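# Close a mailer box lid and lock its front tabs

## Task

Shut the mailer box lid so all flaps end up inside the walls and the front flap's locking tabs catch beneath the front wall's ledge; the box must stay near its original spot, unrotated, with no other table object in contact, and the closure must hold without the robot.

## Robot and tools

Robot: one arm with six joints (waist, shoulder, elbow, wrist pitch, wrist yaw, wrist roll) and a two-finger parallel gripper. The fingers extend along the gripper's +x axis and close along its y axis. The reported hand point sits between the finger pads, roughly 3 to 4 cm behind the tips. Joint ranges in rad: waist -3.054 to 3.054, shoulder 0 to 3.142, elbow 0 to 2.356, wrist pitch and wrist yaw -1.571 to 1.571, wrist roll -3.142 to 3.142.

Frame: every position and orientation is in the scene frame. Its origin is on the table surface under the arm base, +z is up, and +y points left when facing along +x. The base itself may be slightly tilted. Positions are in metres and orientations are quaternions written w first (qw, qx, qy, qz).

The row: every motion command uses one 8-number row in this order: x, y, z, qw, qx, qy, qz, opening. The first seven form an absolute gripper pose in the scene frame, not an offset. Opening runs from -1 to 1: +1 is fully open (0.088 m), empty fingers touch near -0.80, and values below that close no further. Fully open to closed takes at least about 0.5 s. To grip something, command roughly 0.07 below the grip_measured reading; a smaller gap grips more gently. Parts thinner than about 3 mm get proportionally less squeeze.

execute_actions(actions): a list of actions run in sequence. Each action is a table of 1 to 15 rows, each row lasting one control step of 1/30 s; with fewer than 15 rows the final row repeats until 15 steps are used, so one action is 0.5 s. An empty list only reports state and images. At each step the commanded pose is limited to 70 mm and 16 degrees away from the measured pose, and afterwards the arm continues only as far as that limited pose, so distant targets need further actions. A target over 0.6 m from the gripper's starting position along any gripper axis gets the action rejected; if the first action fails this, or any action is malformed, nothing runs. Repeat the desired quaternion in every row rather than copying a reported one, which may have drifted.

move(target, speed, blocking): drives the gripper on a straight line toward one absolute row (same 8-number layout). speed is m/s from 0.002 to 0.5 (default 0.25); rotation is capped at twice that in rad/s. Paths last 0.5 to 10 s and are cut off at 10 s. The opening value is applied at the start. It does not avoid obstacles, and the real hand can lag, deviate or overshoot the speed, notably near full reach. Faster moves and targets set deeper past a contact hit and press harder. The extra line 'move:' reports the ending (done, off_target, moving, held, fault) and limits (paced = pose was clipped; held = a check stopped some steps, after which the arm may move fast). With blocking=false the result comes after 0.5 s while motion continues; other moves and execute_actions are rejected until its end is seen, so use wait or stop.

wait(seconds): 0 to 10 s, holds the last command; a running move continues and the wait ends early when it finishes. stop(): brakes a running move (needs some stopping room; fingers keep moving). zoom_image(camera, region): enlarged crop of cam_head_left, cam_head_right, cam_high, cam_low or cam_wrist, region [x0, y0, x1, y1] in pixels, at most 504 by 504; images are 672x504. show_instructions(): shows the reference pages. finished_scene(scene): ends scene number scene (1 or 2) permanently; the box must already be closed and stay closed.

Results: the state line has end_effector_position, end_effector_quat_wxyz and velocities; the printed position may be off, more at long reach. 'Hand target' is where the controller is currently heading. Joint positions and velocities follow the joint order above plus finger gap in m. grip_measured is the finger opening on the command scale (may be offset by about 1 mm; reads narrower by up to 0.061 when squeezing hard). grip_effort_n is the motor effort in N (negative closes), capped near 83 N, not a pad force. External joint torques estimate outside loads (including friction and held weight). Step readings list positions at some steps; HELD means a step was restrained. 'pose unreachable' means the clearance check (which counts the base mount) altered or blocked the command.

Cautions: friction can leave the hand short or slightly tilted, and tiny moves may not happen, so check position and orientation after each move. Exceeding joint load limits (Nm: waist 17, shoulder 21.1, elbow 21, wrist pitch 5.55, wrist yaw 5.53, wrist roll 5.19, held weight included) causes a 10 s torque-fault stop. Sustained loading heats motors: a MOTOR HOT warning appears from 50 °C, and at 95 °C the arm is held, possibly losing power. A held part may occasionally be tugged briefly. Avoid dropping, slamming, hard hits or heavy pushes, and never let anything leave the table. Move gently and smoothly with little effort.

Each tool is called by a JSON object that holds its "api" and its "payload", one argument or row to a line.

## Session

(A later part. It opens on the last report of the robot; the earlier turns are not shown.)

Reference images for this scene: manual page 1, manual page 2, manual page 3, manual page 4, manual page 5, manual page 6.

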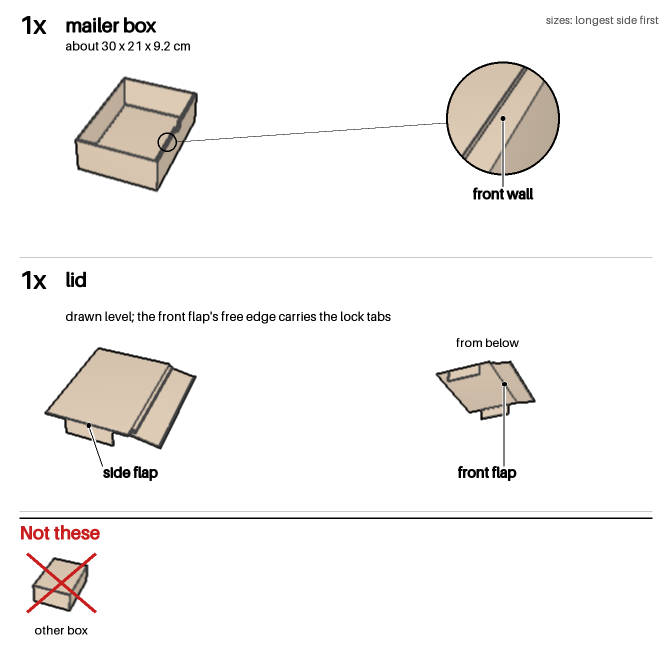

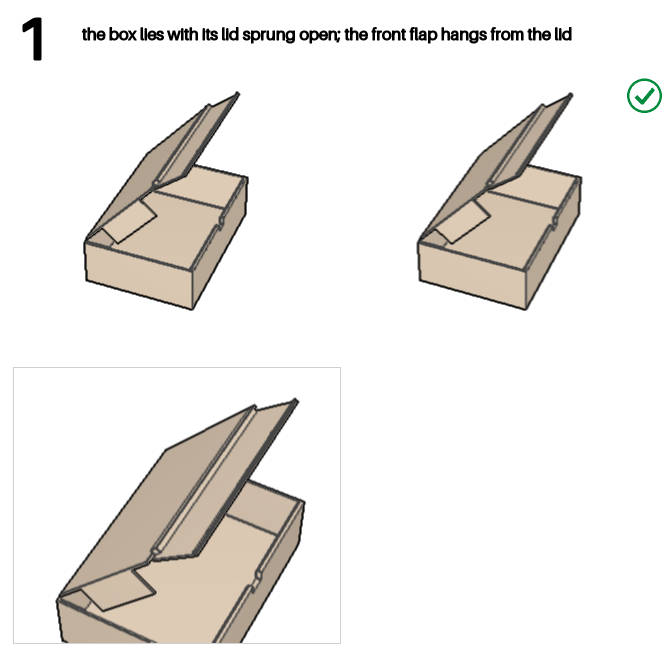

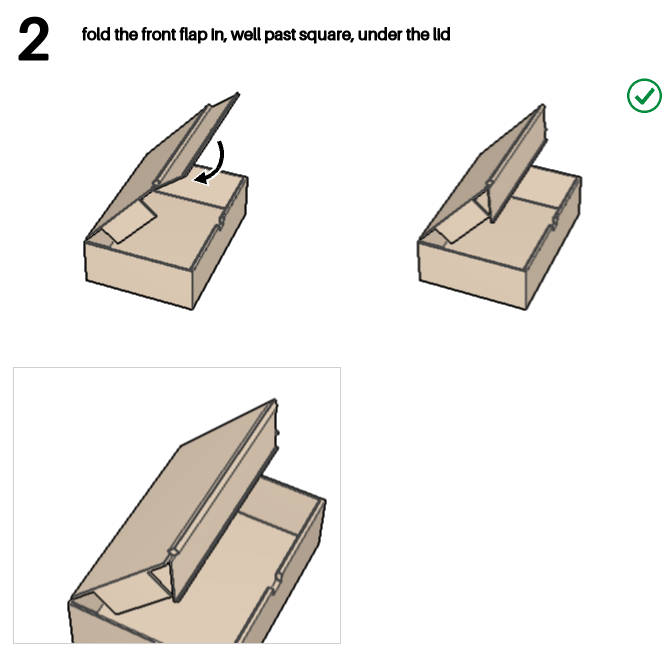

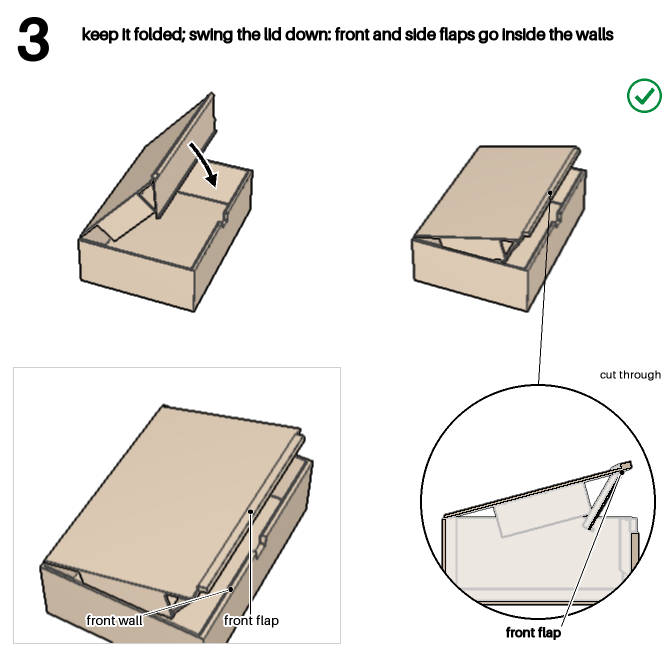

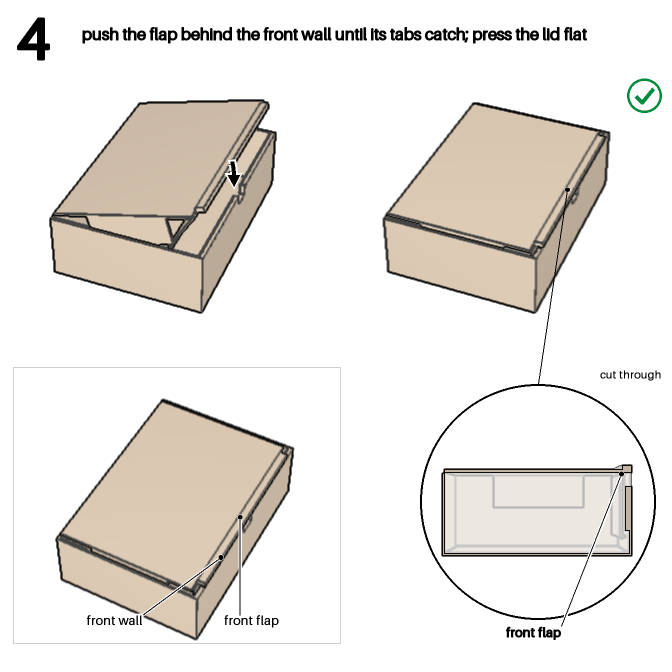

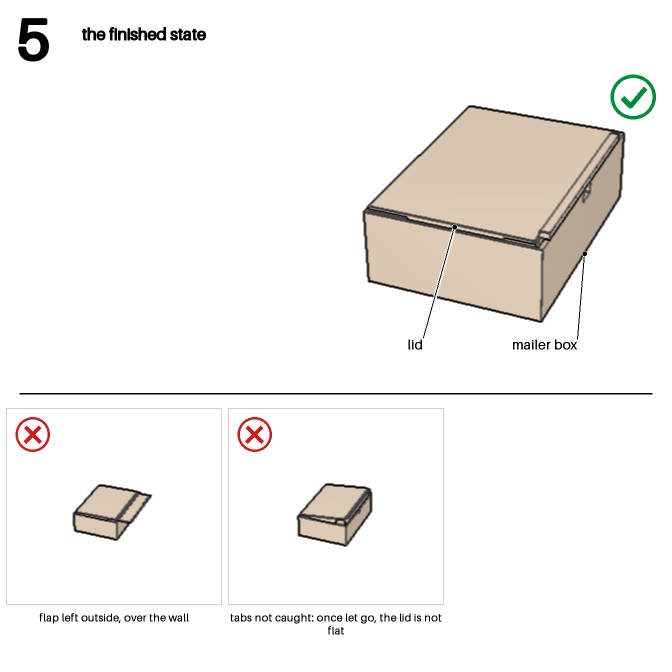

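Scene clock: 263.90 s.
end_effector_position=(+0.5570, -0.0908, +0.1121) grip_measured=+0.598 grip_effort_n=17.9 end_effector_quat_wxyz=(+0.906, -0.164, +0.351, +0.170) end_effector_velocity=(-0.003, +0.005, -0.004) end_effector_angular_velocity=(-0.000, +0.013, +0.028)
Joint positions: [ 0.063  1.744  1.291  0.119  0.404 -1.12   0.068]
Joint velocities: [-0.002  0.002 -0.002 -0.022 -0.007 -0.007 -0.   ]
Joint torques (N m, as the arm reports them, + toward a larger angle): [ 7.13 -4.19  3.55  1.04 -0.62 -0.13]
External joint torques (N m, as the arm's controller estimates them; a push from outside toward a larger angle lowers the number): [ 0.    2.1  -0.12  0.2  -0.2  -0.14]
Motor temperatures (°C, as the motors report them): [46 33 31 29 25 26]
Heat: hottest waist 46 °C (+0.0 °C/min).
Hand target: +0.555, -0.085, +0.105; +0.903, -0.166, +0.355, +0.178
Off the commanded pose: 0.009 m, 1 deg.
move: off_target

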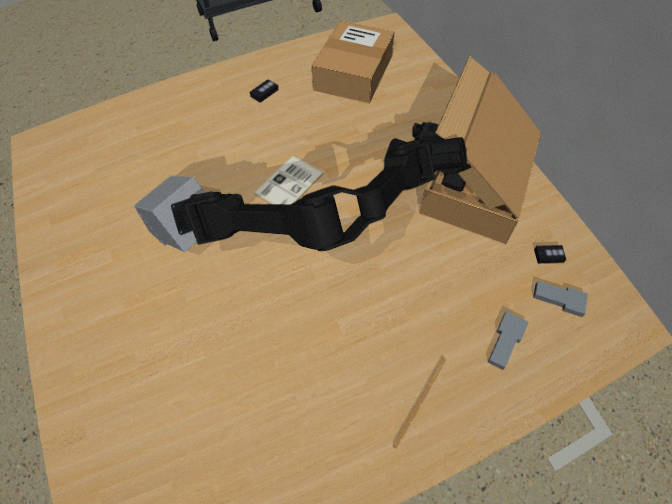

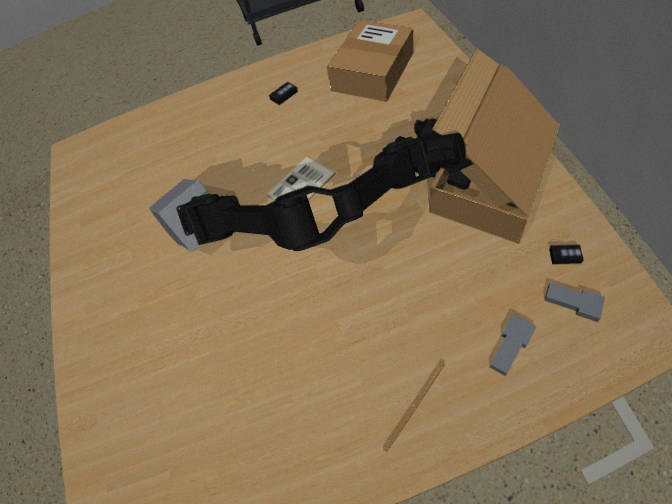

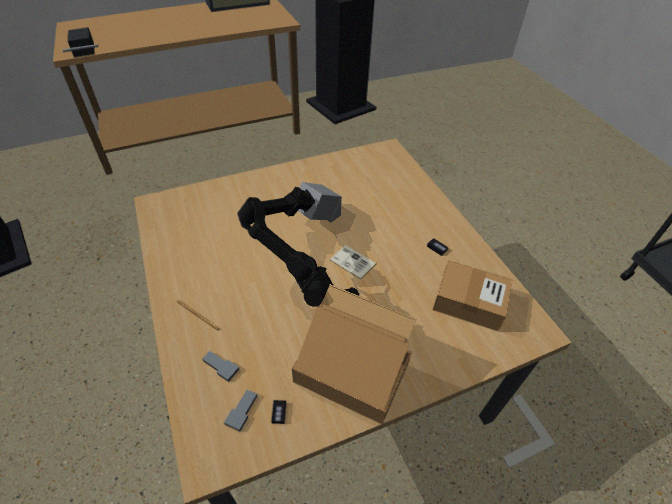

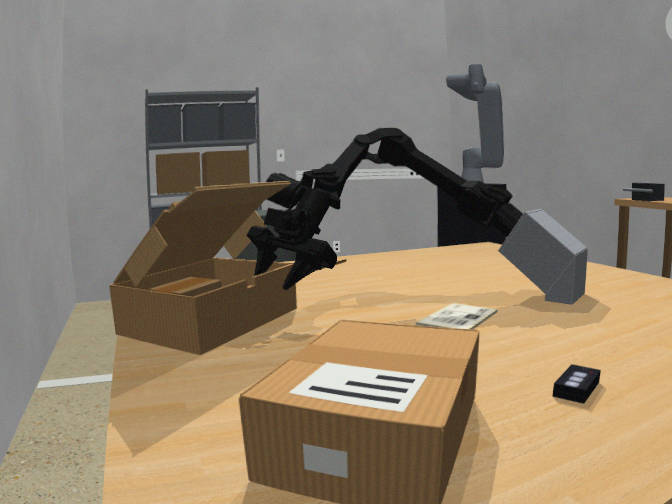

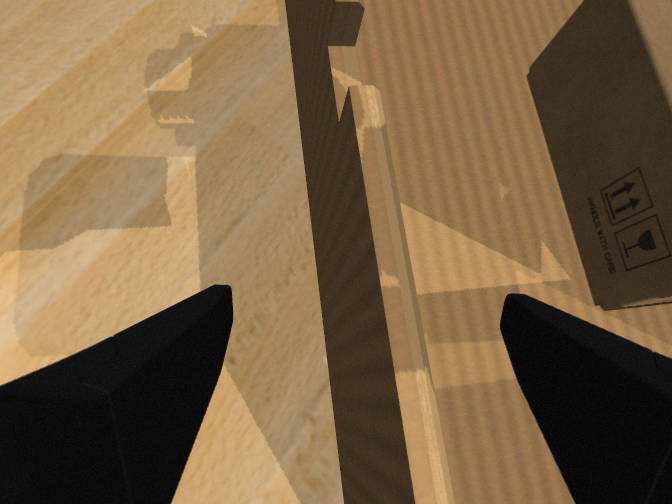

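{"api": "move", "payload": {
  "target": [0.553,-0.088,0.095,0.903,-0.166,0.355,0.178,0.3],
  "speed": 0.03
}}

{"api": "move", "payload": {
  "target": [0.553,-0.088,0.095,0.903,-0.166,0.355,0.178,-0.72],
  "speed": 0.03
}}

{"api": "move", "payload": {
  "target": [0.475,-0.005,0.098,0.903,-0.166,0.355,0.178,-0.72],
  "speed": 0.05
}}

Scene clock: 269.13 s.
end_effector_position=(+0.5554, -0.0936, +0.1020) grip_measured=+0.303 grip_effort_n=-10.9 end_effector_quat_wxyz=(+0.906, -0.164, +0.351, +0.170) end_effector_velocity=(+0.000, +0.004, +0.002) end_effector_angular_velocity=(+0.028, -0.015, +0.016)
Joint positions: [ 0.038  1.749  1.279  0.14   0.381 -1.13   0.054]
Joint velocities: [-0.002 -0.002 -0.002 -0.007 -0.037  0.007  0.   ]
Joint torques (N m, as the arm reports them, + toward a larger angle): [ 6.96 -4.36  3.47  1.04 -0.62 -0.11]
External joint torques (N m, as the arm's controller estimates them; a push from outside toward a larger angle lowers the number): [-0.19  2.17 -0.21  0.19 -0.19 -0.13]
Motor temperatures (°C, as the motors report them): [46 33 31 29 25 26]
Heat: hottest waist 46 °C (+0.0 °C/min).
Hand target: +0.553, -0.088, +0.095; +0.903, -0.166, +0.355, +0.178
Off the commanded pose: 0.009 m, 1 deg.
move: off_target

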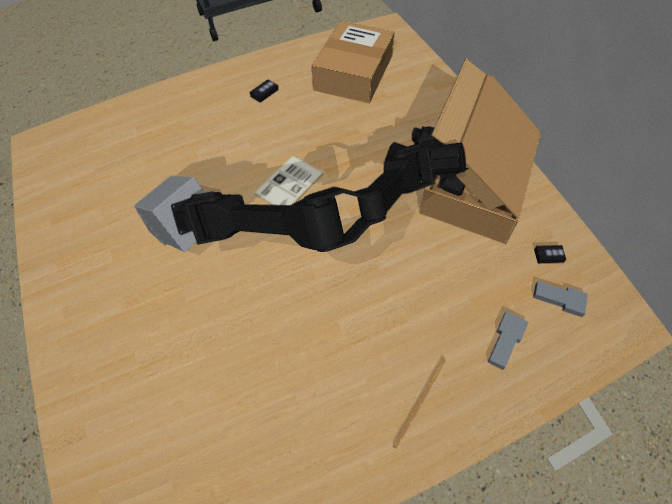

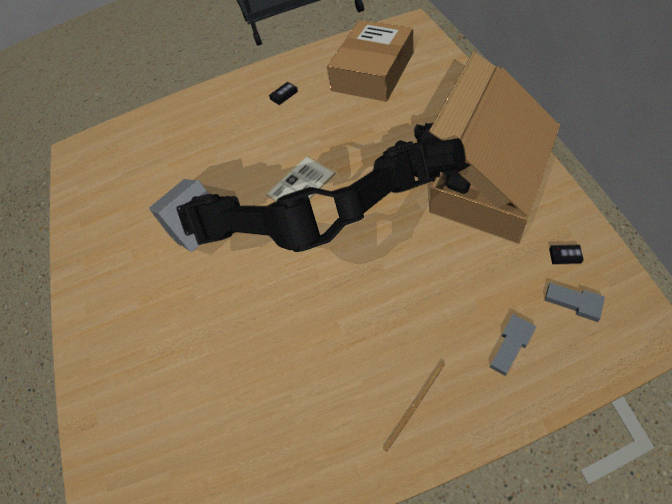

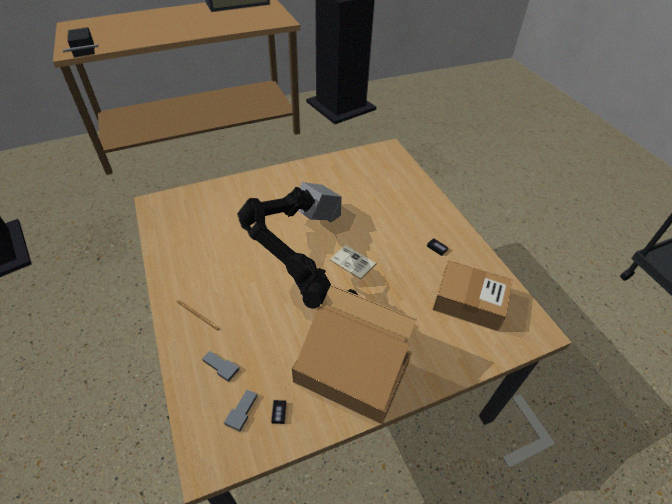

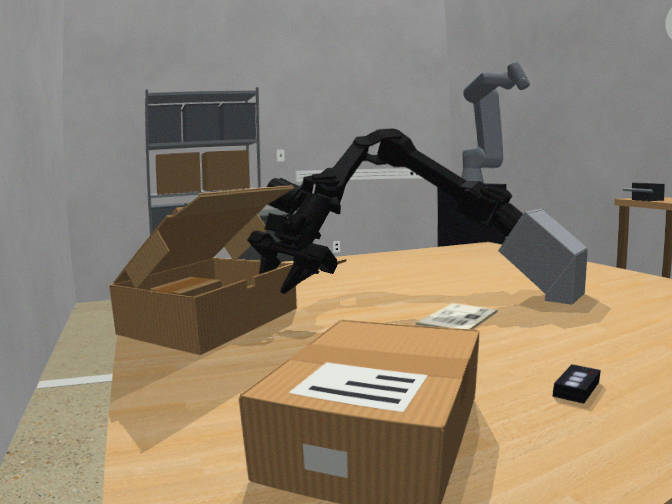

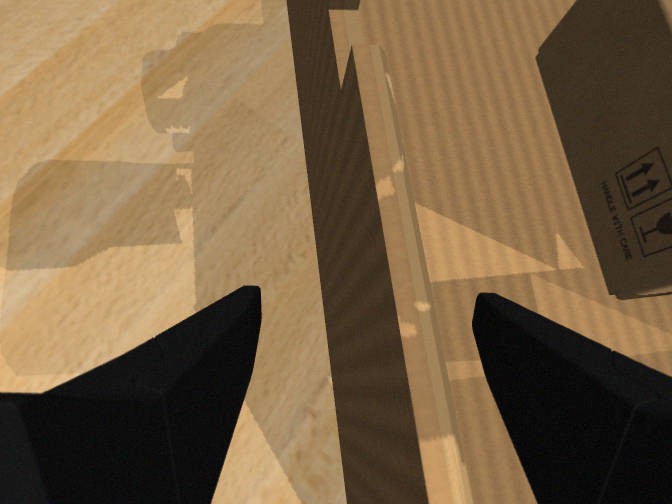

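Scene clock: 269.83 s.
end_effector_position=(+0.5566, -0.0912, +0.1046) grip_measured=-0.653 grip_effort_n=-83.5 end_effector_quat_wxyz=(+0.907, -0.165, +0.345, +0.175) end_effector_velocity=(-0.002, +0.002, -0.002) end_effector_angular_velocity=(+0.017, +0.001, +0.010)
Joint positions: [ 0.042  1.749  1.279  0.143  0.37  -1.137  0.007]
Joint velocities: [-0.007 -0.002 -0.007 -0.007 -0.022  0.007 -0.   ]
Joint torques (N m, as the arm reports them, + toward a larger angle): [ 6.63 -4.44  3.45  0.93 -0.22  0.1 ]
External joint torques (N m, as the arm's controller estimates them; a push from outside toward a larger angle lowers the number): [-0.5   2.02 -0.21  0.07  0.22  0.08]
Motor temperatures (°C, as the motors report them): [46 33 31 29 25 26]
Heat: hottest waist 46 °C (+0.0 °C/min).
Hand target: +0.553, -0.088, +0.095; +0.903, -0.166, +0.355, +0.178
Off the commanded pose: 0.011 m, 1 deg.
move: off_target

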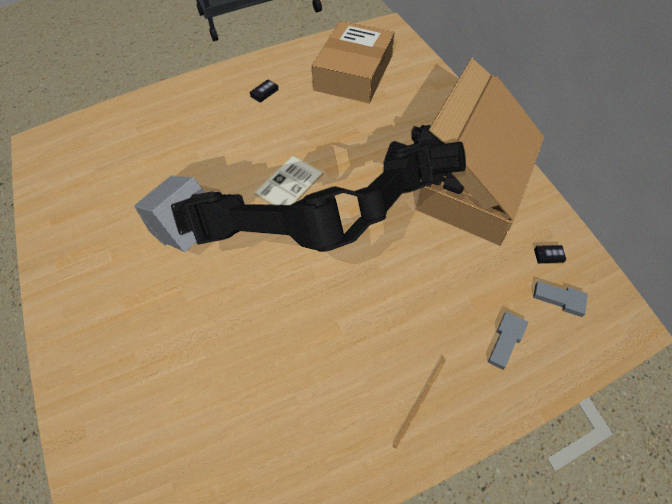

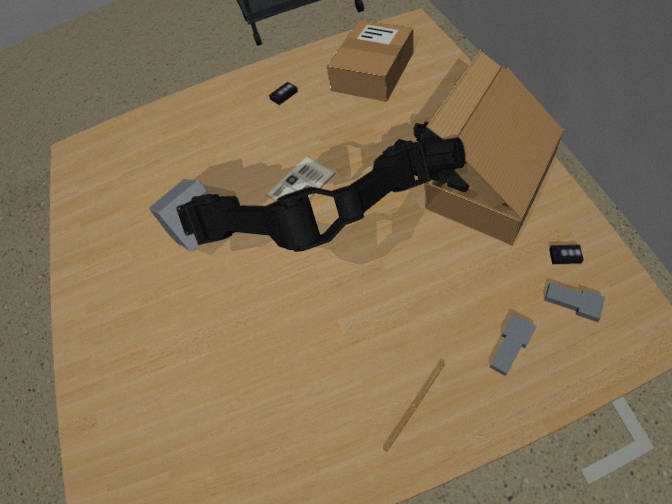

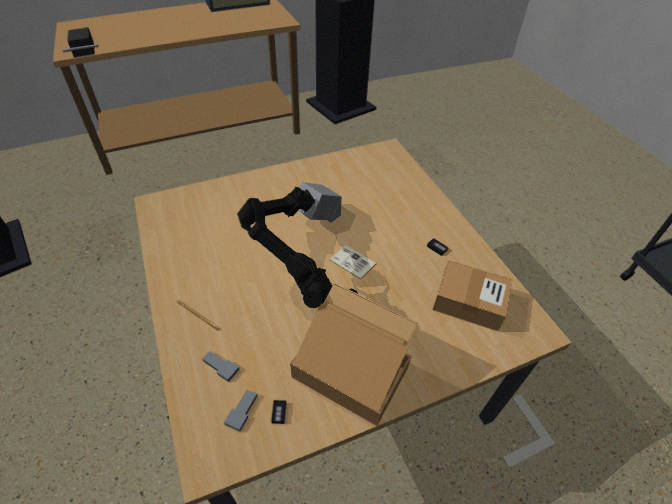

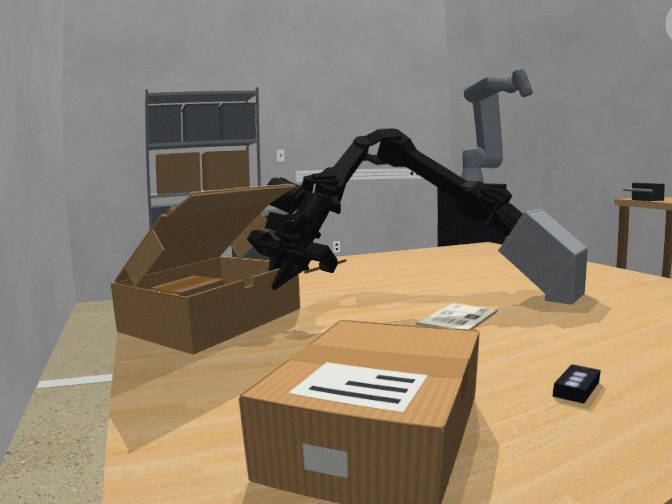

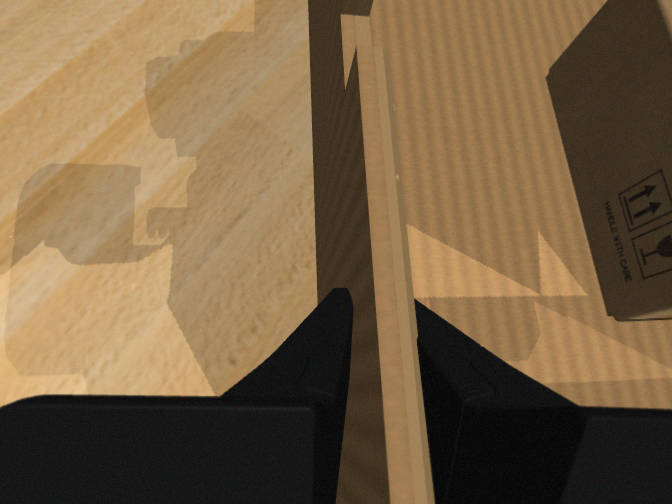

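Scene clock: 272.57 s.
end_effector_position=(+0.4823, -0.0090, +0.1072) grip_measured=-0.673 grip_effort_n=-83.5 end_effector_quat_wxyz=(+0.910, -0.162, +0.340, +0.174) end_effector_velocity=(-0.003, +0.001, -0.001) end_effector_angular_velocity=(-0.009, +0.002, +0.005)
Joint positions: [ 0.189  1.713  0.867  0.503  0.501 -1.08   0.006]
Joint velocities: [ 0.002 -0.002 -0.012  0.007  0.007 -0.007 -0.   ]
Joint torques (N m, as the arm reports them, + toward a larger angle): [ 6.39 -2.94  2.26  0.68  0.19  0.14]
External joint torques (N m, as the arm's controller estimates them; a push from outside toward a larger angle lowers the number): [-0.11  1.94 -0.88 -0.23  0.61  0.12]
Motor temperatures (°C, as the motors report them): [46 33 31 29 25 26]
Heat: hottest waist 46 °C (+0.0 °C/min).
Hand target: +0.475, -0.005, +0.098; +0.903, -0.166, +0.355, +0.178
Off the commanded pose: 0.012 m, 2 deg.
move: off_target

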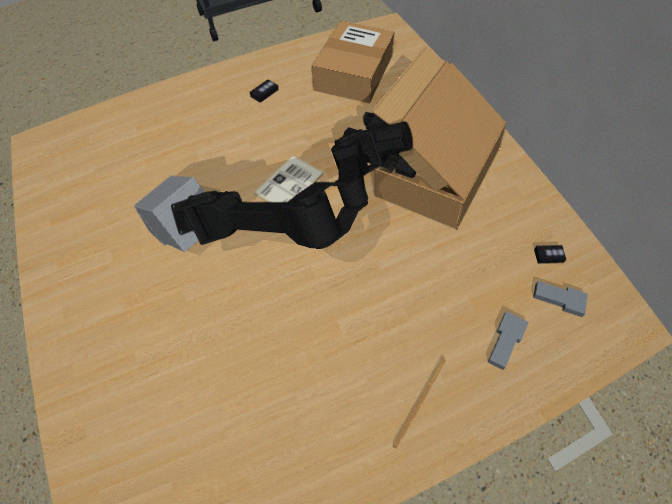

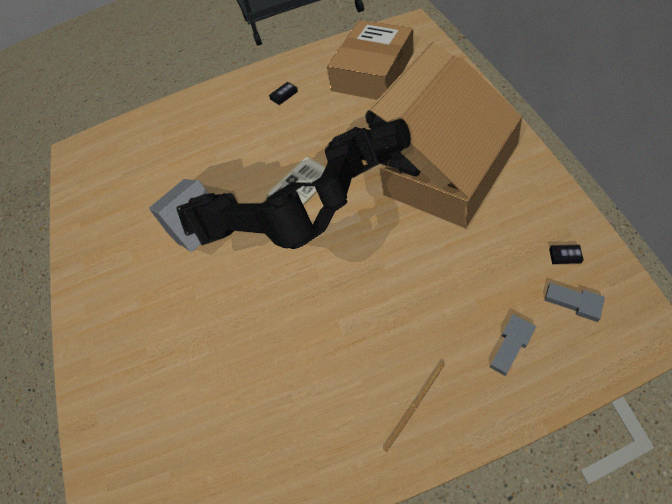

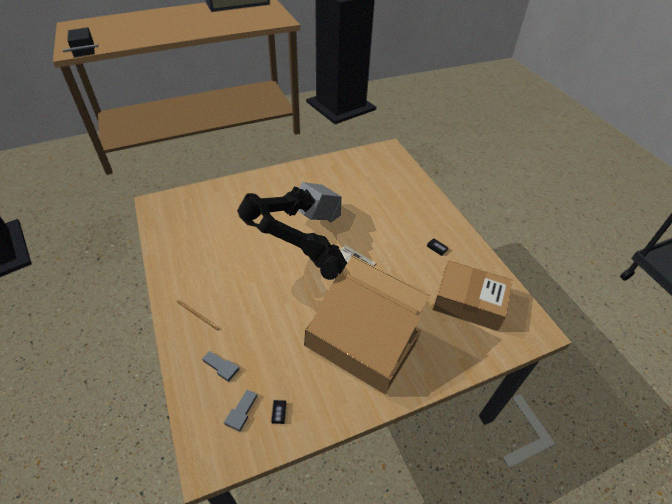

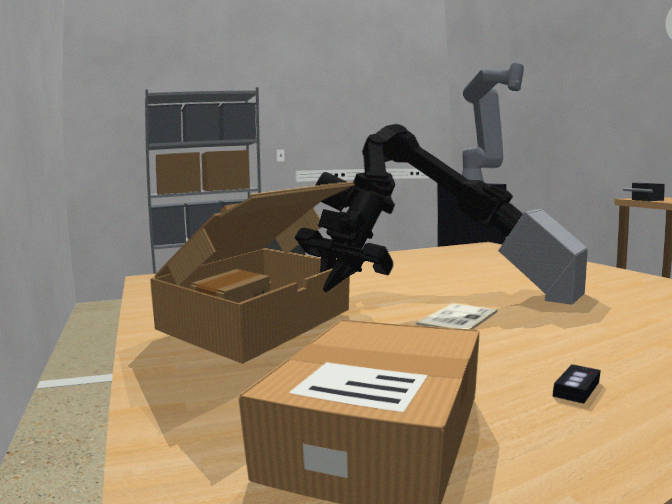

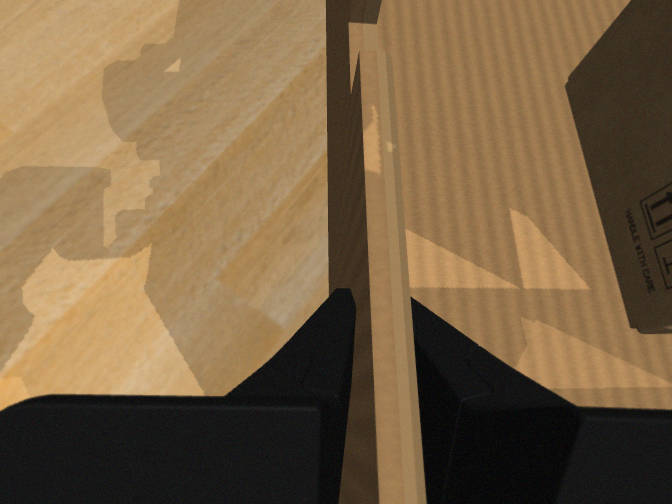

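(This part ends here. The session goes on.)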